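## Task

Find the screw holding the cable lug (the flat metal end of a cable) behind the label X5 and drive it in until the screwdriver motor halts by itself at its torque limit, so a result shows stopped_at_torque=1. Once that happens, do not turn or shift that screw again. Every other screw must stay as it was at the start. If the screw went in by being pushed rather than turned, unscrew it completely and drive it in again. The torque limit starts at its minimum, which may stop the motor before the screw is tight, so it can be raised. When finished, raise the screwdriver well above the screw head (skipping this costs points), release and move away.

## Robot and tools

Robot: one seven-joint Flexiv Rizon 4 arm. In place of a gripper it carries a powered screwdriver: a hex key inside a thin vacuum sleeve that can hold a screw. Joints run from the base outward, with ranges in rad: waist -2.792 to 2.792, shoulder -2.269 to 2.269, upper arm roll -2.967 to 2.967, elbow -1.867 to 2.688, forearm roll -2.967 to 2.967, wrist pitch -1.396 to 4.538, wrist roll -2.967 to 2.967. Load limits in N m: waist 115, shoulder 115, upper arm roll 60.1, elbow 60.1, forearm roll 36.6, wrist pitch 36.6, wrist roll 36.6.

Frame: all poses are in the scene frame. Its origin is on the table top under the arm base, +z points up, and +y is to the left when looking along +x. Units are metres and quaternions are written w first. The base can be tilted, and the reported tool position can be slightly wrong, more so at long reach. The tool point is the tip of the hex key when nothing presses on it. The key points along the tool point's +z axis and can be pushed back by 12 mm. A flat block reaches about 9 cm from the last joint's axis toward the tool's -y side and turns with the tool, so check its clearance.

The row: a single list of 10 numbers in this order: x, y, z, qw, qx, qy, qz, spindle, torque_limit, sleeve_vacuum. The first seven give an absolute pose for the tool point in the scene frame (position in metres, then a unit quaternion). The last three lie in [-1, 1] and are settings, not motion. spindle: +1 turns the key clockwise at 500 rpm, which drives a screw in; -1 turns it the opposite way. It needs 0.5 s to reach full speed and keeps its last value, even between calls, so finish with 0. torque_limit maps linearly from 0.3 N m at -1 to 1.2 N m at +1 and begins at -1. sleeve_vacuum above 0.01 holds a screw; any other value releases it. Both keep their last value.

execute_actions(actions): a list of actions. Each action is a table of up to 15 rows, one row per control step of 1/30 s. A shorter table repeats its final row to fill 15 steps, so one action lasts 0.5 s. An empty list only returns the current state and images. Each step, the commanded pose is clipped to 70 mm and 16 degrees from the measured pose, so a distant target needs several actions; after an action the arm goes on at most to the last clipped pose. An action is refused if its target lies over 0.6 m from the tool point along any tool axis; if the first action fails this, or any action is malformed, nothing in the call runs. Send the wanted quaternion in every row instead of copying the drifting reported one.

move(target, speed, blocking): target is one row as above (absolute pose; the tool numbers take effect at the start). The path is a straight line lasting 0.5 to 10 s; speed is 0.002 to 0.5 m/s (default 0.25), with turning capped at twice that in rad/s. The path ignores obstacles, and the arm can lag or overshoot the speed near full stretch. Faster contact hits harder, and a target set further past contact presses harder. With blocking=false the call returns after 0.5 s; before sending other motion, call wait(0) until a result shows the move ended, or call stop. The move: line reports the ending (done, off_target, moving, held, fault), the limits that acted (paced = pose clipped, held = steps blocked, after which motion can jump) and the distance to the target.

wait(seconds): 0 to 10 s, holding the last command. stop(): brakes a running move, needing some room; the spindle is unaffected. zoom_image(camera, region): camera is cam_high (896x504) or cam_wrist (616x616 fisheye); region is [x0, y0, x1, y1] in pixels from the top-left, at most 504 by 504. Calibration (K, distortion, T_world_to_cam) is given for both, with small errors. read_manual(section) returns licence texts only. finished_scene(scene) ends the current scene by its number and cannot be undone.

Result lines: the state line gives tool pose and velocities; Hand target is the pose currently being driven toward; pose unreachable means the clearance check altered or blocked a command. Joint positions and joint torques follow the URDF order; torques carry offsets and noise. Tool fields: stopped_at_torque, screw_detected (1 while sleeve_vacuum_kpa exceeds 30, meaning a head seals the sleeve), and turns, the running count of key turns with clockwise positive. MOTOR HOT appears from 65 °C; at 80 °C the brakes engage as an OVER-TEMPERATURE FAULT.

Screwing: place the tool point on the screw axis 2 mm under the top of the head and rotate slowly, spindle between -0.2 and 0.2. Negative engages without advancing; positive engages and drives. While it turns, lower the arm 0.7 mm per turn. Raise torque_limit before the final tightening. The motor stops at 95 % of the limit (lower while spindle is under 0.02) and stopped_at_torque becomes 1; a new positive spindle only acts after spindle has been 0 or negative for 0.5 s straight, so do not restart it. Loosening never stops on its own; if turns does not decrease, raise torque_limit. Afterwards set spindle 0, release vacuum and lift well clear.

Avoid: a joint reaching its load limit, or 200 N of outside force, halts the arm for 10 s and skips the rest of the call. Never push or knock anything off the table; drops, slips, slams, hard hits and heavy pressing all lower the outcome.

Each tool is called as a command line: name --argument value for each argument, lists and objects as JSON in quotes; but a table of rows of numbers goes row by row, as --pt "numbers of a row", without its own name.

## Session

execute_actions --actions '[]'

Scene clock: 0.00 s.
end_effector_position=(+0.5370, -0.1974, +0.2255) sleeve_vacuum_kpa=0 screw_detected=0 stopped_at_torque=0 turns=0.00 end_effector_quat_wxyz=(-0.389, +0.704, +0.576, -0.149) end_effector_velocity=(-0.000, -0.000, +0.000) end_effector_angular_velocity=(+0.000, -0.000, +0.000)
Joint positions: [ 0.432  0.568 -0.16   1.715 -0.093 -0.417 -1.308]
Joint velocities: [-0.  0.  0.  0. -0.  0. -0.]
Joint torques (N m, as the joint torque sensors report them, + toward a larger angle): no reading
Motor temperatures (°C, as the motors report them): [24 25 25 27 30 30 27]
Hand target: +0.537, -0.197, +0.225; -0.389, +0.704, +0.576, -0.149

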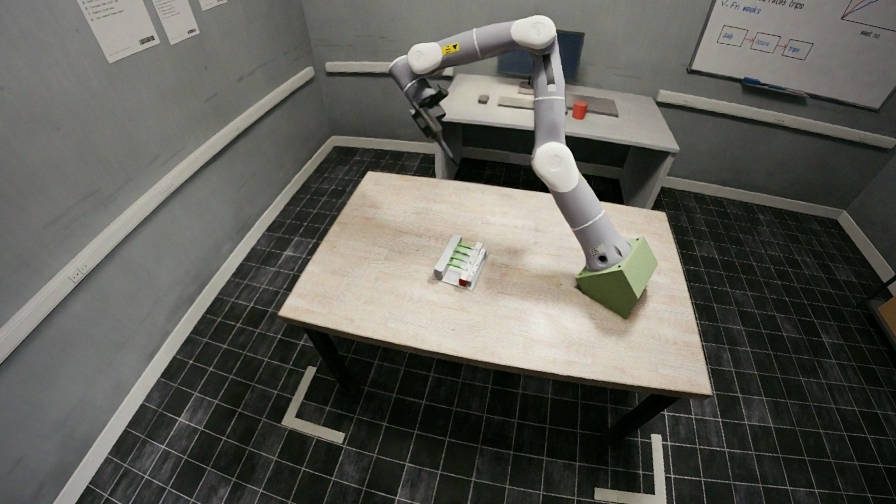

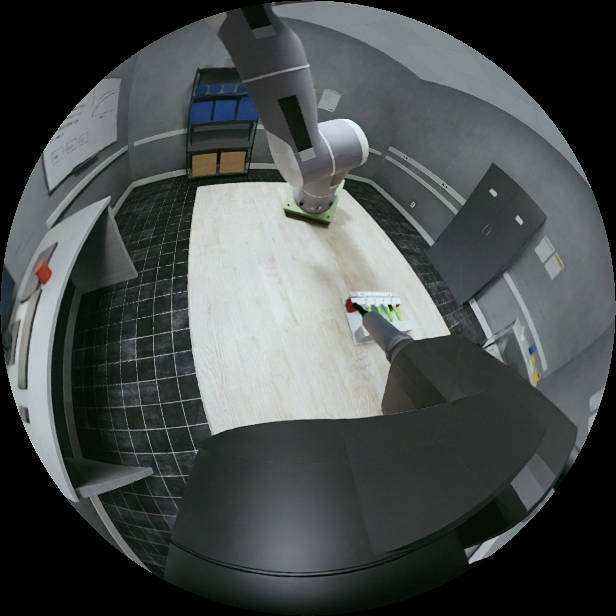

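zoom_image --camera "cam_high" --region '[410, 220, 510, 300]'

Region (410, 220, 510, 300) of cam_high's 896x504 image, scaled by 5.040, with more detail than that image has; it fills the top 403 rows of this view, and the rest is white.

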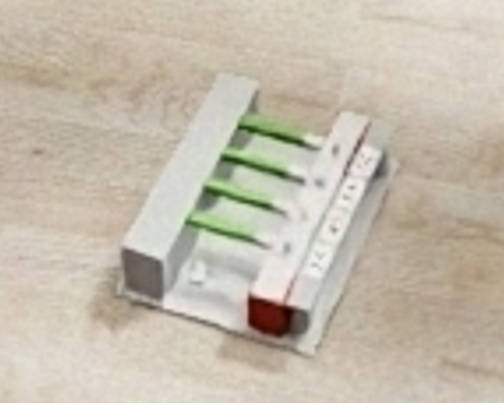

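move --target '[0.47,0.06,0.12,0,0.77,0.638,0,0,0,0]'

zoom_image --camera "cam_wrist" --region '[200, 200, 460, 460]'

Scene clock: 17.87 s.
end_effector_position=(+0.4706, +0.0595, +0.1203) sleeve_vacuum_kpa=0 screw_detected=0 stopped_at_torque=0 turns=0.00 end_effector_quat_wxyz=(-0.001, +0.770, +0.638, +0.001) end_effector_velocity=(+0.001, +0.001, +0.000) end_effector_angular_velocity=(-0.000, -0.002, -0.000)
Joint positions: [ 0.377  0.973  0.956  2.619 -0.12   0.495 -0.42 ]
Joint velocities: [-0.002 -0.001  0.003 -0.    -0.002  0.003  0.002]
Joint torques (N m, as the joint torque sensors report them, + toward a larger angle): [ -1.7    5.43   1.03 -33.92  -4.58   6.04   0.88]
Motor temperatures (°C, as the motors report them): [24 26 26 30 30 30 27]
Hand target: +0.471, +0.060, +0.120; -0.000, +0.770, +0.638, +0.002
Off the commanded pose: 0.001 m, 0 deg.
move: done
camera_calibration (this result's frames):
cam_wrist: T_world_to_cam=[[0.197728, 0.978362, 0.0609183, -0.0940985], [0.94361, -0.206802, 0.258521, -0.458294], [0.265525, 0.00636629, -0.964083, 0.256749], [0, 0, 0, 1]] pos_world=[0.382884, -0.00434811, 0.371738]

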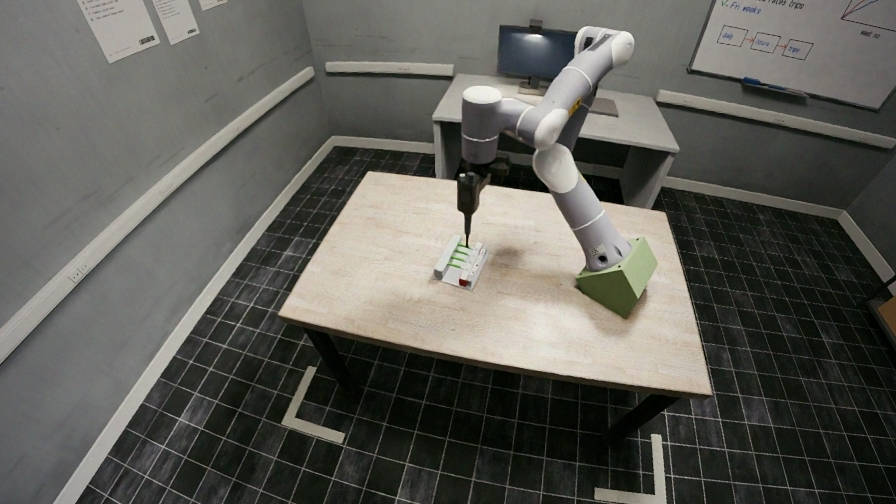

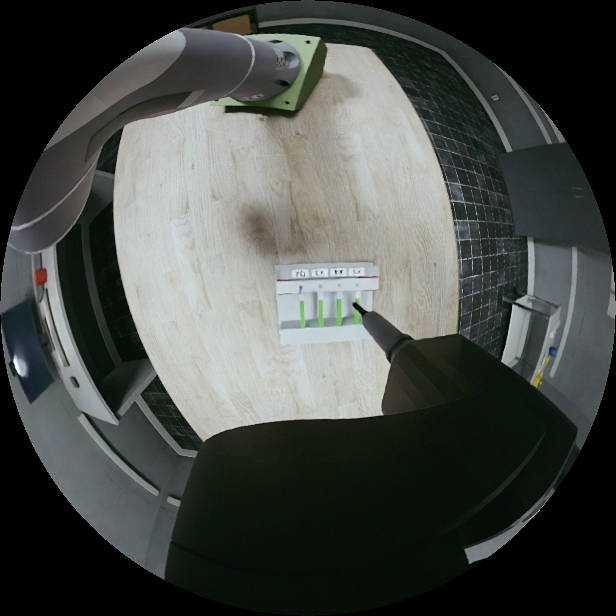

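Region (200, 200, 460, 460) of cam_wrist's 616x616 image, scaled by 1.938, with more detail than that image has.

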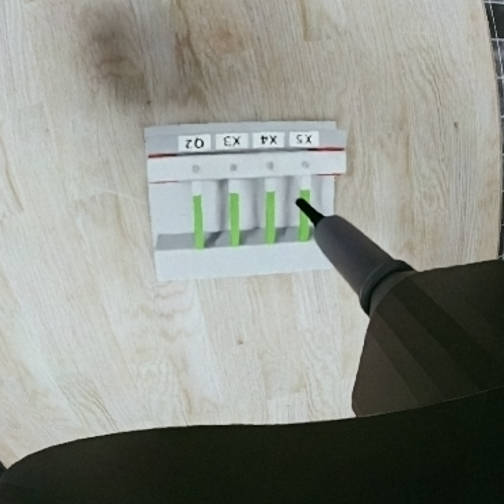

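move --target '[0.468,0.09,0.065,0,0.77,0.638,0,0,0,0]' --speed 0.15

zoom_image --camera "cam_wrist" --region '[280, 250, 400, 350]'

zoom_image --camera "cam_high" --region '[430, 220, 510, 300]'

Scene clock: 31.73 s.
end_effector_position=(+0.4682, +0.0901, +0.0655) sleeve_vacuum_kpa=0 screw_detected=0 stopped_at_torque=0 turns=0.00 end_effector_quat_wxyz=(+0.000, +0.770, +0.638, -0.000) end_effector_velocity=(-0.000, -0.000, -0.001) end_effector_angular_velocity=(+0.004, -0.006, -0.002)
Joint positions: [ 0.12   0.79   1.091  2.69  -0.244  0.815 -0.304]
Joint velocities: [-0.039  0.028  0.034  0.001  0.046  0.026 -0.034]
Joint torques (N m, as the joint torque sensors report them, + toward a larger angle): [  2.36   7.69   2.77 -23.61  -3.     6.43  -0.16]
Motor temperatures (°C, as the motors report them): [24 26 26 33 31 31 27]
Hand target: +0.468, +0.090, +0.065; +0.000, +0.770, +0.638, -0.000
Off the commanded pose: 0.001 m, 0 deg.
joint sent to its limit — the command would take joint 4 (elbow) past its upper limit, so that joint was sent only as far as its limit.
move: done
camera_calibration (this result's frames):
cam_wrist: T_world_to_cam=[[0.196946, 0.978719, 0.0576364, -0.119635], [0.944151, -0.205175, 0.257842, -0.435923], [0.26418, 0.00363644, -0.964466, 0.205235], [0, 0, 0, 1]] pos_world=[0.380919, 0.0269021, 0.317237]

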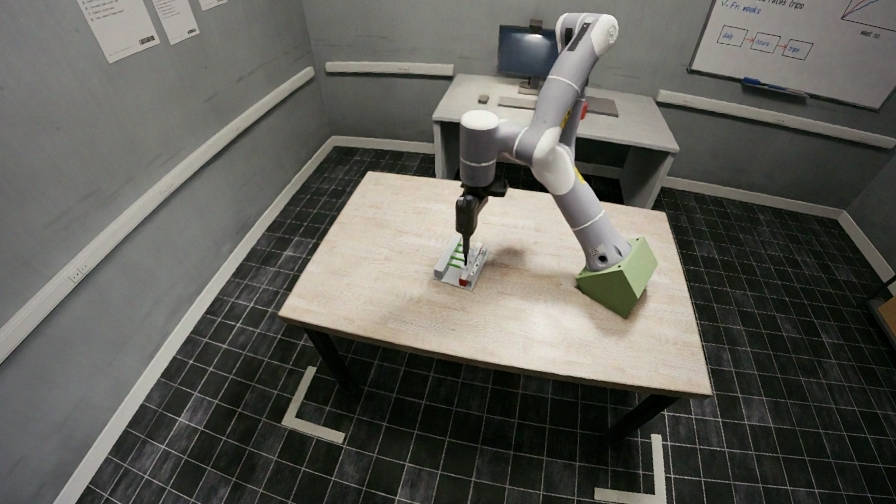

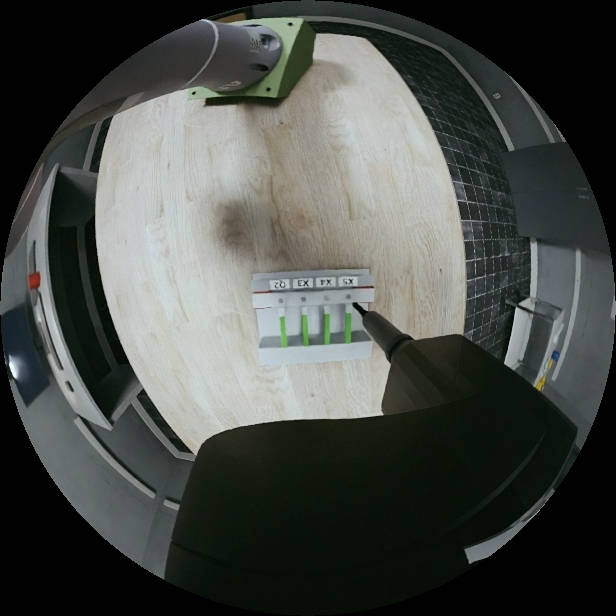

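Region (280, 250, 400, 350) of cam_wrist's 616x616 image, scaled by 4.200, with more detail than that image has.

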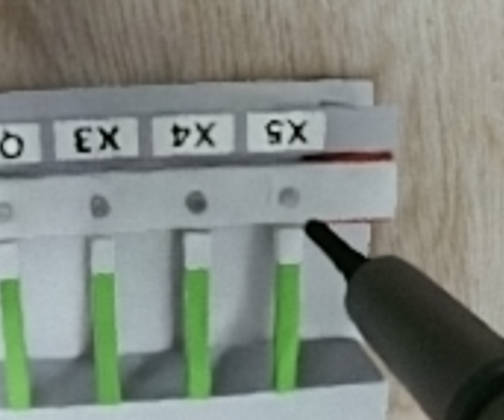

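Region (430, 220, 510, 300) of cam_high's 896x504 image, scaled by 6.300, with more detail than that image has.

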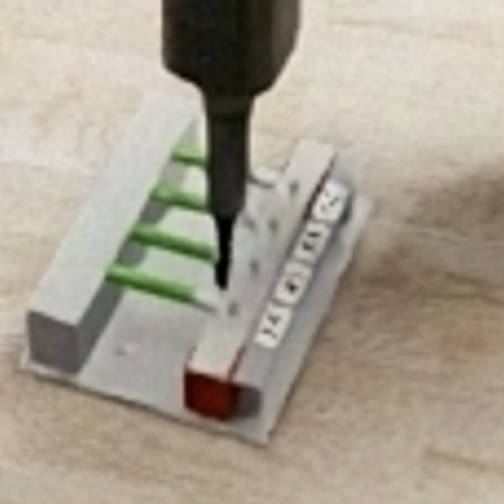

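move --target '[0.463,0.0885,0.058,0,0.093,0.9957,0,0,0,0]' --speed 0.3

zoom_image --camera "cam_wrist" --region '[310, 270, 390, 340]'

zoom_image --camera "cam_high" --region '[440, 240, 490, 290]'

Scene clock: 53.73 s.
end_effector_position=(+0.4622, +0.0891, +0.0579) sleeve_vacuum_kpa=0 screw_detected=0 stopped_at_torque=0 turns=0.00 end_effector_quat_wxyz=(-0.000, +0.093, +0.996, -0.000) end_effector_velocity=(+0.000, +0.001, +0.000) end_effector_angular_velocity=(+0.002, -0.001, +0.006)
Joint positions: [ 0.143  0.352  0.905  2.51  -0.804  0.74  -1.556]
Joint velocities: [ 0.    -0.001  0.001 -0.001 -0.001  0.    -0.004]
Joint torques (N m, as the joint torque sensors report them, + toward a larger angle): [ 11.35  19.74  13.22 -22.51  -3.16   3.78   0.07]
Motor temperatures (°C, as the motors report them): [24 26 25 34 31 31 27]
Hand target: +0.462, +0.089, +0.058; -0.000, +0.092, +0.996, -0.000
Off the commanded pose: 0.001 m, 0 deg.
move: done
camera_calibration (this result's frames):
cam_wrist: T_world_to_cam=[[-0.978878, 0.195817, 0.0587739, 0.496117], [0.204384, 0.944366, 0.257681, -0.188936], [-0.00504599, 0.26425, -0.964441, 0.300693], [0, 0, 0, 1]] pos_world=[0.52577, 0.00181907, 0.309527]

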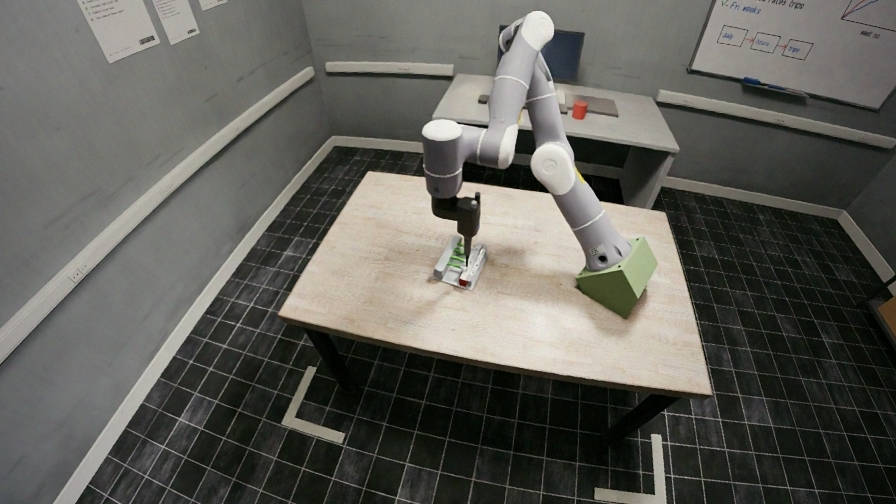

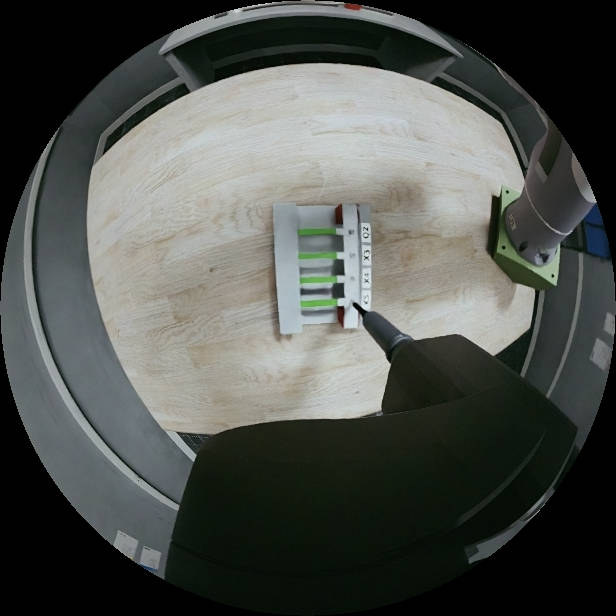

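Region (310, 270, 390, 340) of cam_wrist's 616x616 image, scaled by 6.300, with more detail than that image has; it fills the top 441 rows of this view, and the rest is white.

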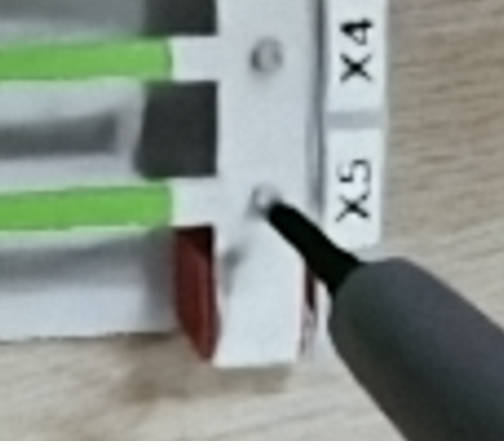

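Region (440, 240, 490, 290) of cam_high's 896x504 image, scaled by 10.080, with more detail than that image has.

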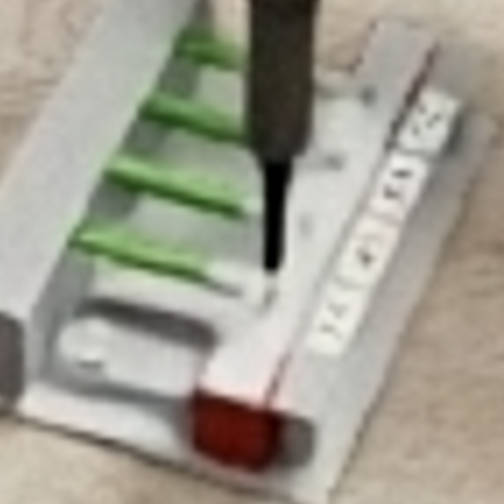

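move --target '[0.4625,0.0888,0.052,0,0.093,0.9957,0,0,0,1]' --speed 0.02

zoom_image --camera "cam_wrist" --region '[330, 275, 380, 325]'

zoom_image --camera "cam_high" --region '[450, 250, 485, 285]'

Scene clock: 62.47 s.
end_effector_position=(+0.4625, +0.0887, +0.0521) sleeve_vacuum_kpa=14 screw_detected=0 stopped_at_torque=0 turns=0.00 end_effector_quat_wxyz=(+0.000, +0.093, +0.996, -0.000) end_effector_velocity=(-0.000, -0.000, -0.000) end_effector_angular_velocity=(-0.001, +0.001, -0.001)
Joint positions: [ 0.131  0.34   0.898  2.517 -0.832  0.756 -1.542]
Joint velocities: [ 0.    -0.001 -0.001  0.    -0.001 -0.     0.001]
Joint torques (N m, as the joint torque sensors report them, + toward a larger angle): [ 10.28  19.3   13.1  -20.97  -2.88   5.6    0.9 ]
Motor temperatures (°C, as the motors report them): [24 26 26 34 31 31 27]
Hand target: +0.462, +0.089, +0.052; -0.000, +0.093, +0.996, +0.000
Off the commanded pose: 0.000 m, 0 deg.
move: done
camera_calibration (this result's frames):
cam_wrist: T_world_to_cam=[[-0.978851, 0.196163, 0.0580664, 0.49679], [0.204531, 0.944384, 0.257499, -0.187215], [-0.00432539, 0.263929, -0.964532, 0.294881], [0, 0, 0, 1]] pos_world=[0.52585, 0.00152399, 0.303784]

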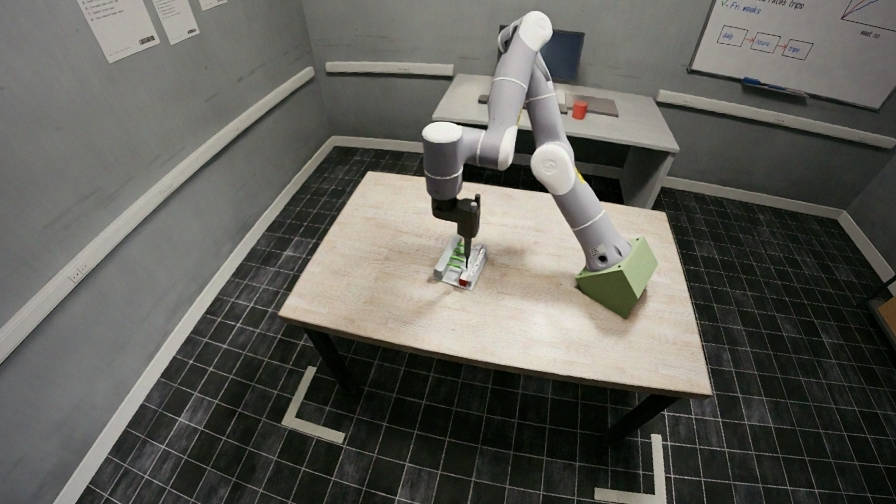

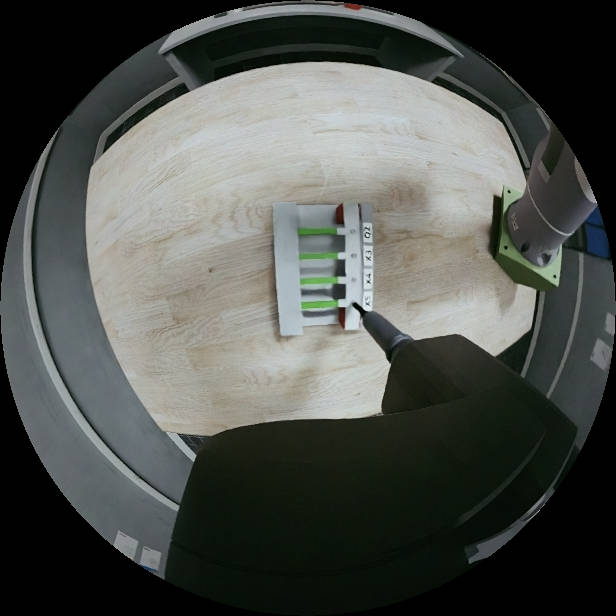

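Region (330, 275, 380, 325) of cam_wrist's 616x616 image, scaled by 10.080, with more detail than that image has.

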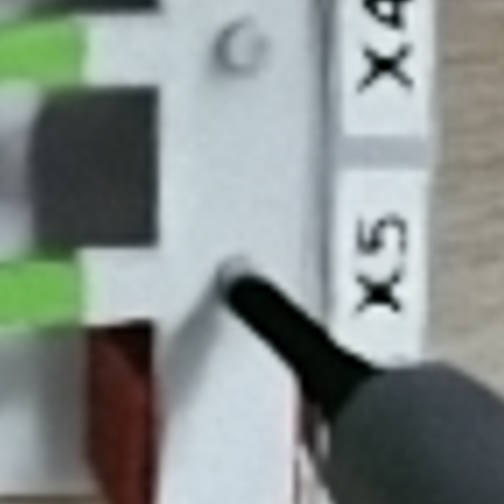

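Region (450, 250, 485, 285) of cam_high's 896x504 image, scaled by 14.400, with more detail than that image has.

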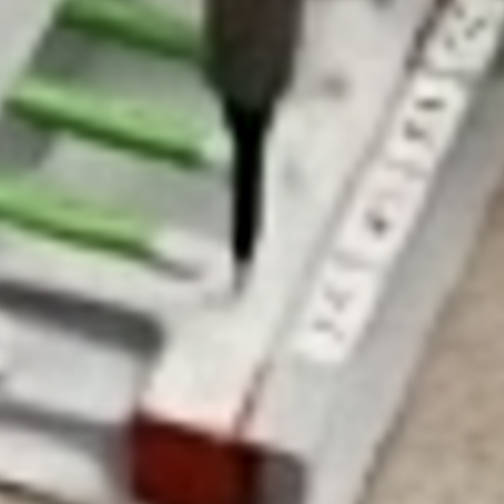

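move --target '[0.4619,0.0884,0.048,0,0.093,0.9957,0,0,0,1]' --speed 0.01

zoom_image --camera "cam_wrist" --region '[330, 275, 380, 325]'

zoom_image --camera "cam_high" --region '[450, 250, 485, 285]'

Scene clock: 77.50 s.
end_effector_position=(+0.4619, +0.0885, +0.0482) sleeve_vacuum_kpa=14 screw_detected=0 stopped_at_torque=0 turns=0.00 end_effector_quat_wxyz=(+0.000, +0.093, +0.996, +0.000) end_effector_velocity=(-0.000, +0.000, -0.000) end_effector_angular_velocity=(+0.000, +0.000, -0.001)
Joint positions: [ 0.123  0.333  0.893  2.522 -0.851  0.767 -1.533]
Joint velocities: [-0.    -0.001 -0.001  0.001 -0.001  0.001  0.001]
Joint torques (N m, as the joint torque sensors report them, + toward a larger angle): [  8.11  20.07  12.02 -20.44  -3.42   5.47   0.68]
Motor temperatures (°C, as the motors report them): [24 26 26 34 31 31 27]
Hand target: +0.462, +0.088, +0.048; -0.000, +0.093, +0.996, +0.000
Off the commanded pose: 0.000 m, 0 deg.
move: done
camera_calibration (this result's frames):
cam_wrist: T_world_to_cam=[[-0.978881, 0.196018, 0.0580413, 0.496494], [0.204386, 0.944318, 0.257857, -0.18582], [-0.00426488, 0.264274, -0.964438, 0.291099], [0, 0, 0, 1]] pos_world=[0.525229, 0.00122146, 0.299844]

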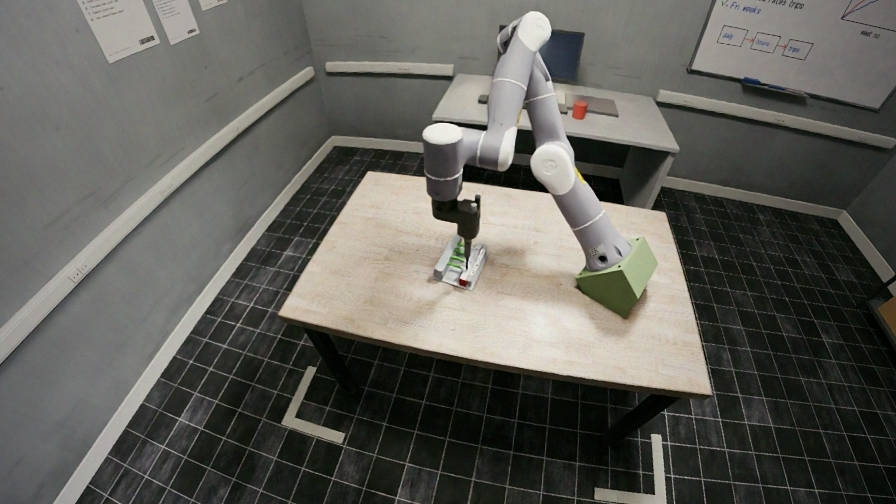

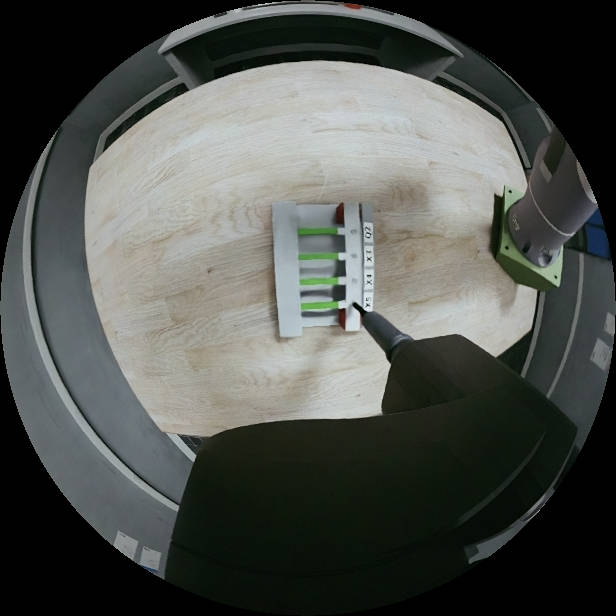

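Region (330, 275, 380, 325) of cam_wrist's 616x616 image, scaled by 10.080, with more detail than that image has.

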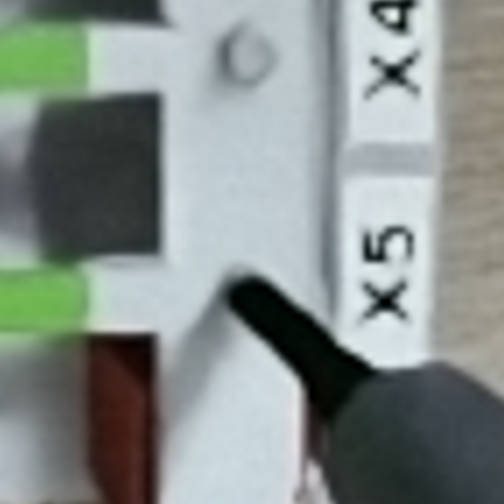

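Region (450, 250, 485, 285) of cam_high's 896x504 image, scaled by 14.400, with more detail than that image has.

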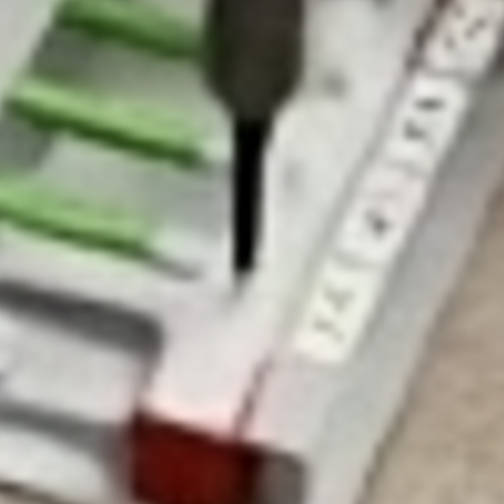

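execute_actions --actions '[[[0.4622,0.0884,0.047,0,0.093,0.9957,0,0,0.3,1]],[[0.4622,0.0884,0.046,0,0.093,0.9957,0,0.1,0.3,1]],[[0.4622,0.0884,0.045,0,0.093,0.9957,0,0.1,0.3,1],[0.4622,0.0884,0.045,0,0.093,0.9957,0,0.1,0.3,1],[0.4622,0.0884,0.045,0,0.093,0.9957,0,0.1,0.3,1],[0.4622,0.0884,0.045,0,0.093,0.9957,0,0.1,0.3,1],[0.4622,0.0884,0.045,0,0.093,0.9957,0,0.1,0.3,1],[0.4622,0.0884,0.045,0,0.093,0.9957,0,0.1,0.3,1],[0.4622,0.0884,0.045,0,0.093,0.9957,0,0.1,0.3,1],[0.4622,0.0884,0.045,0,0.093,0.9957,0,0.1,0.3,1],[0.4622,0.0884,0.045,0,0.093,0.9957,0,0.1,0.3,1],[0.4622,0.0884,0.045,0,0.093,0.9957,0,0.1,0.3,1],[0.4622,0.0884,0.045,0,0.093,0.9957,0,0,0.3,1]]]'

zoom_image --camera "cam_wrist" --region '[330, 275, 380, 325]'

Scene clock: 93.33 s.
end_effector_position=(+0.4620, +0.0885, +0.0451) sleeve_vacuum_kpa=40 screw_detected=1 stopped_at_torque=0 turns=0.68 end_effector_quat_wxyz=(-0.000, +0.093, +0.996, +0.000) end_effector_velocity=(-0.000, -0.000, -0.000) end_effector_angular_velocity=(-0.001, +0.001, -0.000)
Joint positions: [ 0.117  0.325  0.889  2.525 -0.866  0.774 -1.526]
Joint velocities: [ 0.    -0.    -0.     0.001  0.    -0.001  0.001]
Joint torques (N m, as the joint torque sensors report them, + toward a larger angle): [  9.34  20.19  11.93 -20.48  -3.63   5.11   1.  ]
Motor temperatures (°C, as the motors report them): [24 26 27 34 31 31 27]
Hand target: +0.462, +0.088, +0.045; -0.000, +0.093, +0.996, +0.000
Off the commanded pose: 0.000 m, 0 deg.
camera_calibration (this result's frames):
cam_wrist: T_world_to_cam=[[-0.978879, 0.195961, 0.0582669, 0.49681], [0.20439, 0.944335, 0.257792, -0.18505], [-0.00450633, 0.264257, -0.964442, 0.288259], [0, 0, 0, 1]] pos_world=[0.525438, 0.00121926, 0.296766]

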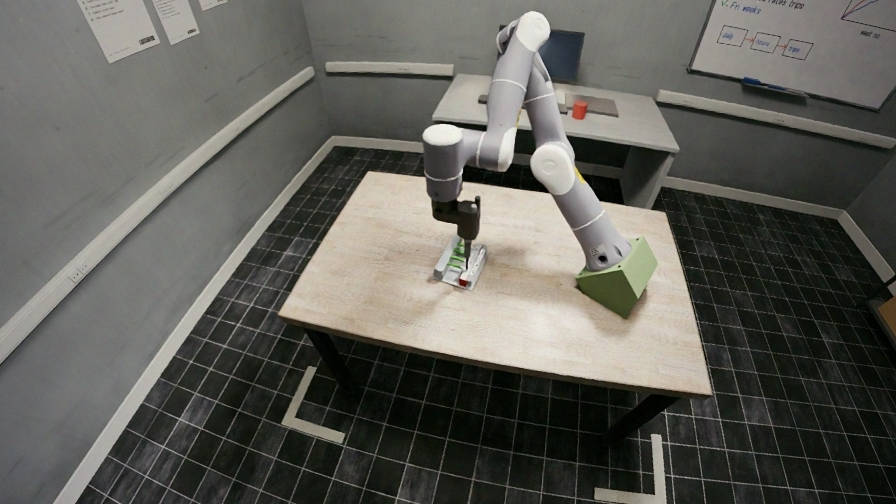

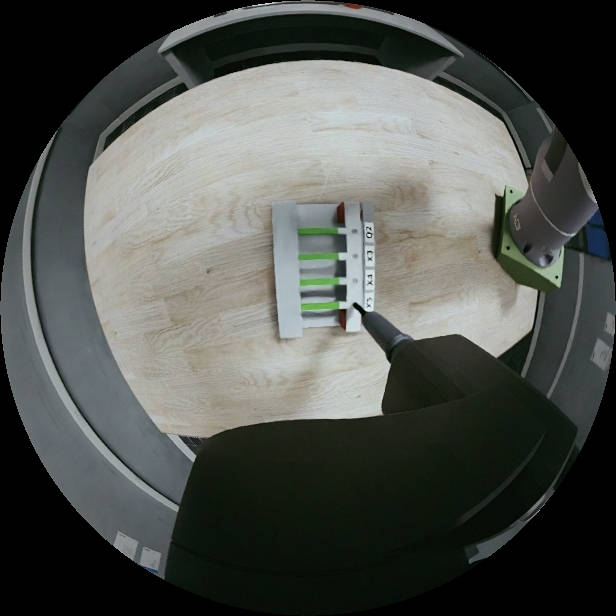

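Region (330, 275, 380, 325) of cam_wrist's 616x616 image, scaled by 10.080, with more detail than that image has.

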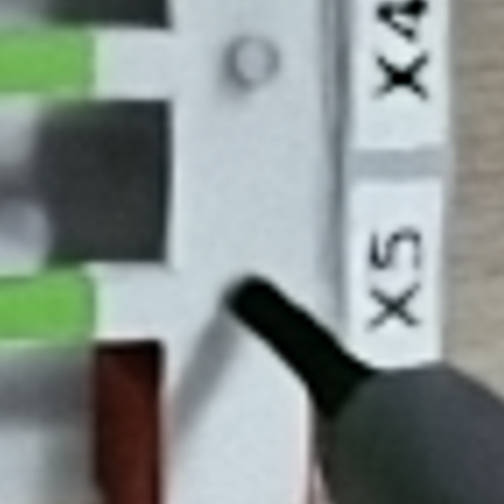

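execute_actions --actions '[[[0.4622,0.0884,0.044,0,0.093,0.9957,0,0.2,0.5,1]],[[0.4622,0.0884,0.0434,0,0.093,0.9957,0,0.2,0.5,1]],[[0.4622,0.0884,0.0428,0,0.093,0.9957,0,0.2,0.5,1]],[[0.4622,0.0884,0.0422,0,0.093,0.9957,0,0.2,0.5,1]],[[0.4622,0.0884,0.0416,0,0.093,0.9957,0,0.2,0.5,1]],[[0.4622,0.0884,0.0412,0,0.093,0.9957,0,0.2,0.5,1],[0.4622,0.0884,0.0412,0,0.093,0.9957,0,0.2,0.5,1],[0.4622,0.0884,0.0412,0,0.093,0.9957,0,0.2,0.5,1],[0.4622,0.0884,0.0412,0,0.093,0.9957,0,0.2,0.5,1],[0.4622,0.0884,0.0412,0,0.093,0.9957,0,0.2,0.5,1],[0.4622,0.0884,0.0412,0,0.093,0.9957,0,0,0.5,1]]]'

zoom_image --camera "cam_wrist" --region '[330, 275, 380, 325]'

Scene clock: 112.60 s.
end_effector_position=(+0.4619, +0.0885, +0.0413) sleeve_vacuum_kpa=40 screw_detected=1 stopped_at_torque=1 turns=3.28 end_effector_quat_wxyz=(-0.000, +0.093, +0.996, +0.000) end_effector_velocity=(-0.000, +0.000, -0.000) end_effector_angular_velocity=(+0.000, +0.000, -0.000)
Joint positions: [ 0.108  0.316  0.885  2.529 -0.886  0.784 -1.516]
Joint velocities: [-0. -0.  0.  0.  0.  0.  0.]
Joint torques (N m, as the joint torque sensors report them, + toward a larger angle): [  8.58  20.65  12.05 -20.68  -3.61   5.12   1.05]
Motor temperatures (°C, as the motors report them): [24 27 27 34 31 31 27]
Hand target: +0.462, +0.088, +0.041; -0.000, +0.093, +0.996, +0.000
Off the commanded pose: 0.000 m, 0 deg.
camera_calibration (this result's frames):
cam_wrist: T_world_to_cam=[[-0.978894, 0.195873, 0.0583125, 0.496986], [0.204318, 0.944341, 0.257827, -0.184052], [-0.00456543, 0.2643, -0.96443, 0.284616], [0, 0, 0, 1]] pos_world=[0.525401, 0.00123758, 0.292965]

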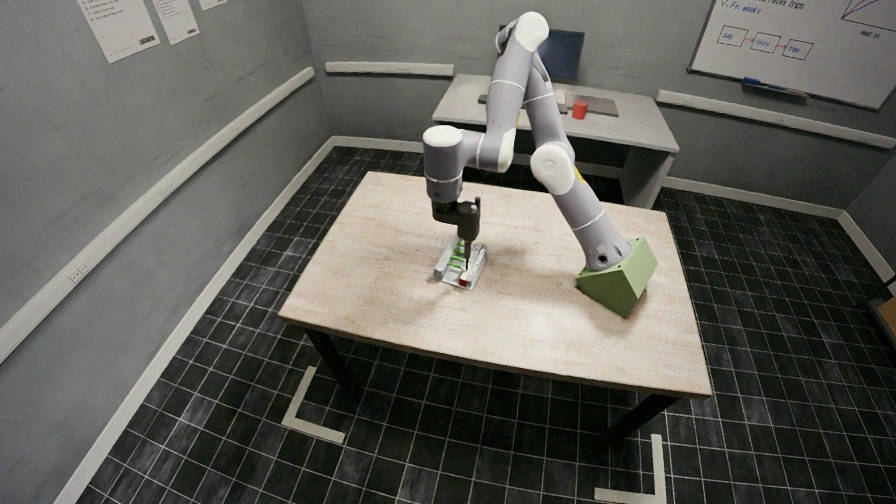

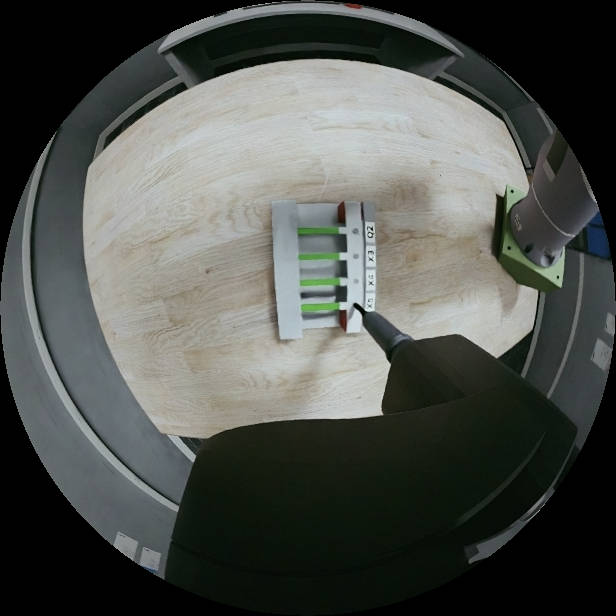

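Region (330, 275, 380, 325) of cam_wrist's 616x616 image, scaled by 10.080, with more detail than that image has.

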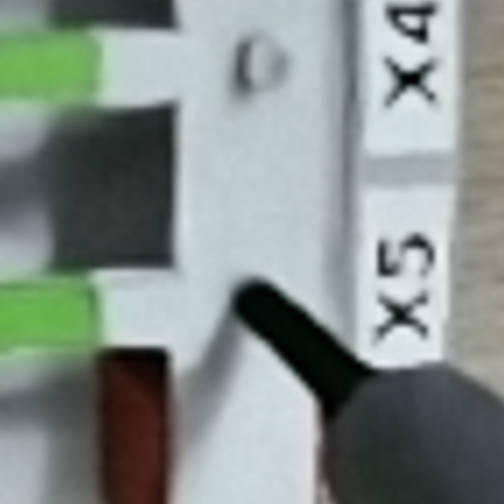

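Stopped at about 0.98 N m. Lifting now.

move --target '[0.4622,0.0884,0.052,0,0.093,0.9957,0,0,0.5,0]' --speed 0.02

move --target '[0.4622,0.0884,0.17,0,0.093,0.9957,0,0,0.5,0]'

finished_scene --scene 1

Scene clock: 123.67 s.
end_effector_position=(+0.4623, +0.0885, +0.0519) sleeve_vacuum_kpa=0 screw_detected=0 stopped_at_torque=1 turns=3.28 end_effector_quat_wxyz=(+0.000, +0.093, +0.996, +0.000) end_effector_velocity=(-0.000, -0.000, +0.000) end_effector_angular_velocity=(-0.000, +0.001, -0.001)
Joint positions: [ 0.131  0.341  0.897  2.518 -0.832  0.758 -1.543]
Joint velocities: [ 0.     0.001  0.001 -0.001  0.003 -0.001 -0.001]
Joint torques (N m, as the joint torque sensors report them, + toward a larger angle): [ 12.18  21.48  13.07 -21.67  -2.96   3.48   0.53]
Motor temperatures (°C, as the motors report them): [24 27 27 34 31 31 27]
Hand target: +0.462, +0.088, +0.052; +0.000, +0.093, +0.996, -0.000
Off the commanded pose: 0.000 m, 0 deg.
move: done
camera_calibration (this result's frames):
cam_wrist: T_world_to_cam=[[-0.978771, 0.196552, 0.058096, 0.496586], [0.204916, 0.944157, 0.258026, -0.187132], [-0.00413625, 0.264453, -0.96439, 0.294622], [0, 0, 0, 1]] pos_world=[0.525609, 0.00116326, 0.303566]

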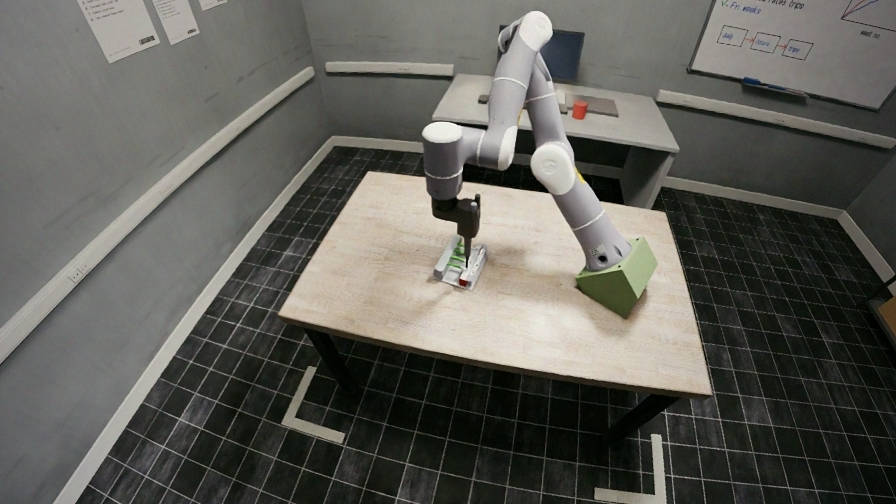

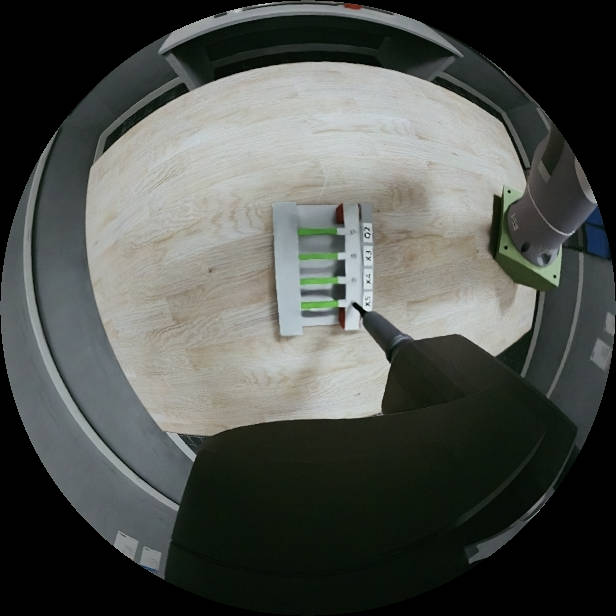

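Scene clock: 124.60 s.
end_effector_position=(+0.4630, +0.0886, +0.1697) sleeve_vacuum_kpa=0 screw_detected=0 stopped_at_torque=1 turns=3.28 end_effector_quat_wxyz=(+0.000, +0.093, +0.996, +0.000) end_effector_velocity=(+0.000, -0.000, +0.001) end_effector_angular_velocity=(-0.000, +0.000, +0.002)
Joint positions: [ 0.317  0.528  0.989  2.329 -0.467  0.414 -1.713]
Joint velocities: [-0.     0.001 -0.    -0.002  0.001 -0.002 -0.003]
Joint torques (N m, as the joint torque sensors report them, + toward a larger angle): [  9.82  17.02  10.32 -30.4   -3.45   3.95   0.15]
Motor temperatures (°C, as the motors report them): [24 27 27 34 31 31 27]
Hand target: +0.463, +0.088, +0.170; +0.000, +0.093, +0.996, -0.000
Off the commanded pose: 0.001 m, 0 deg.
move: done
camera_calibration (this result's frames):
cam_wrist: T_world_to_cam=[[-0.978686, 0.197188, 0.0573633, 0.490457], [0.205336, 0.944071, 0.258005, -0.217911], [-0.00327946, 0.264285, -0.964439, 0.40785], [0, 0, 0, 1]] pos_world=[0.526086, 0.00122281, 0.421435]

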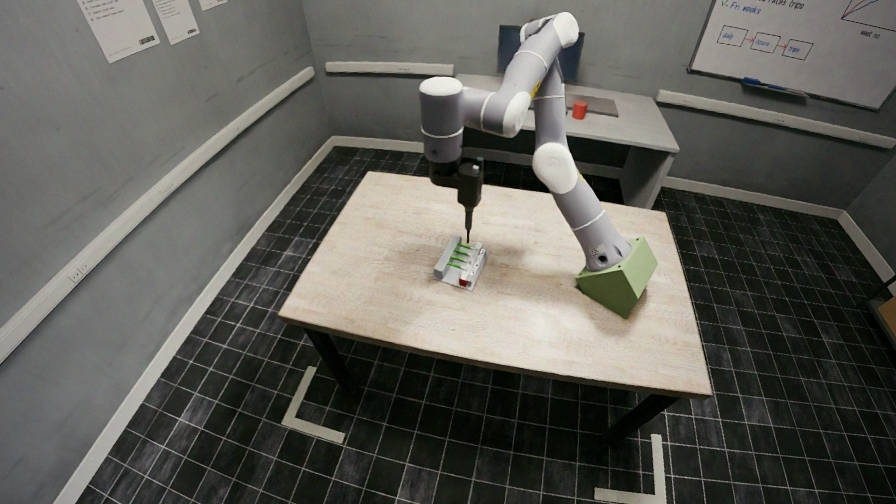

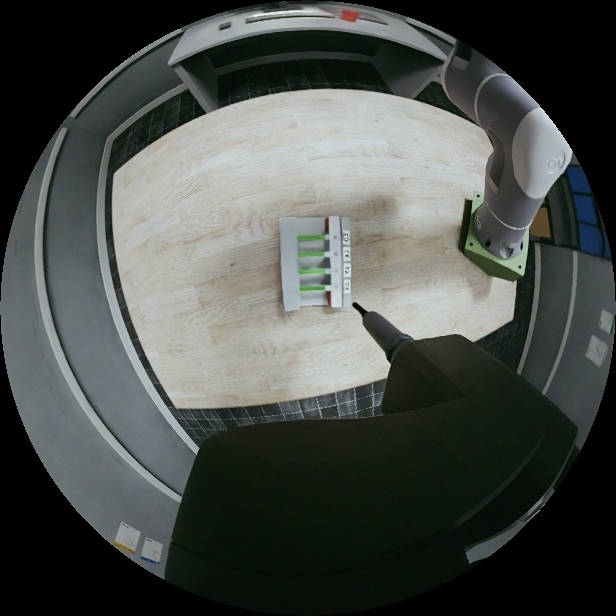

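The scene is finished: the task was done.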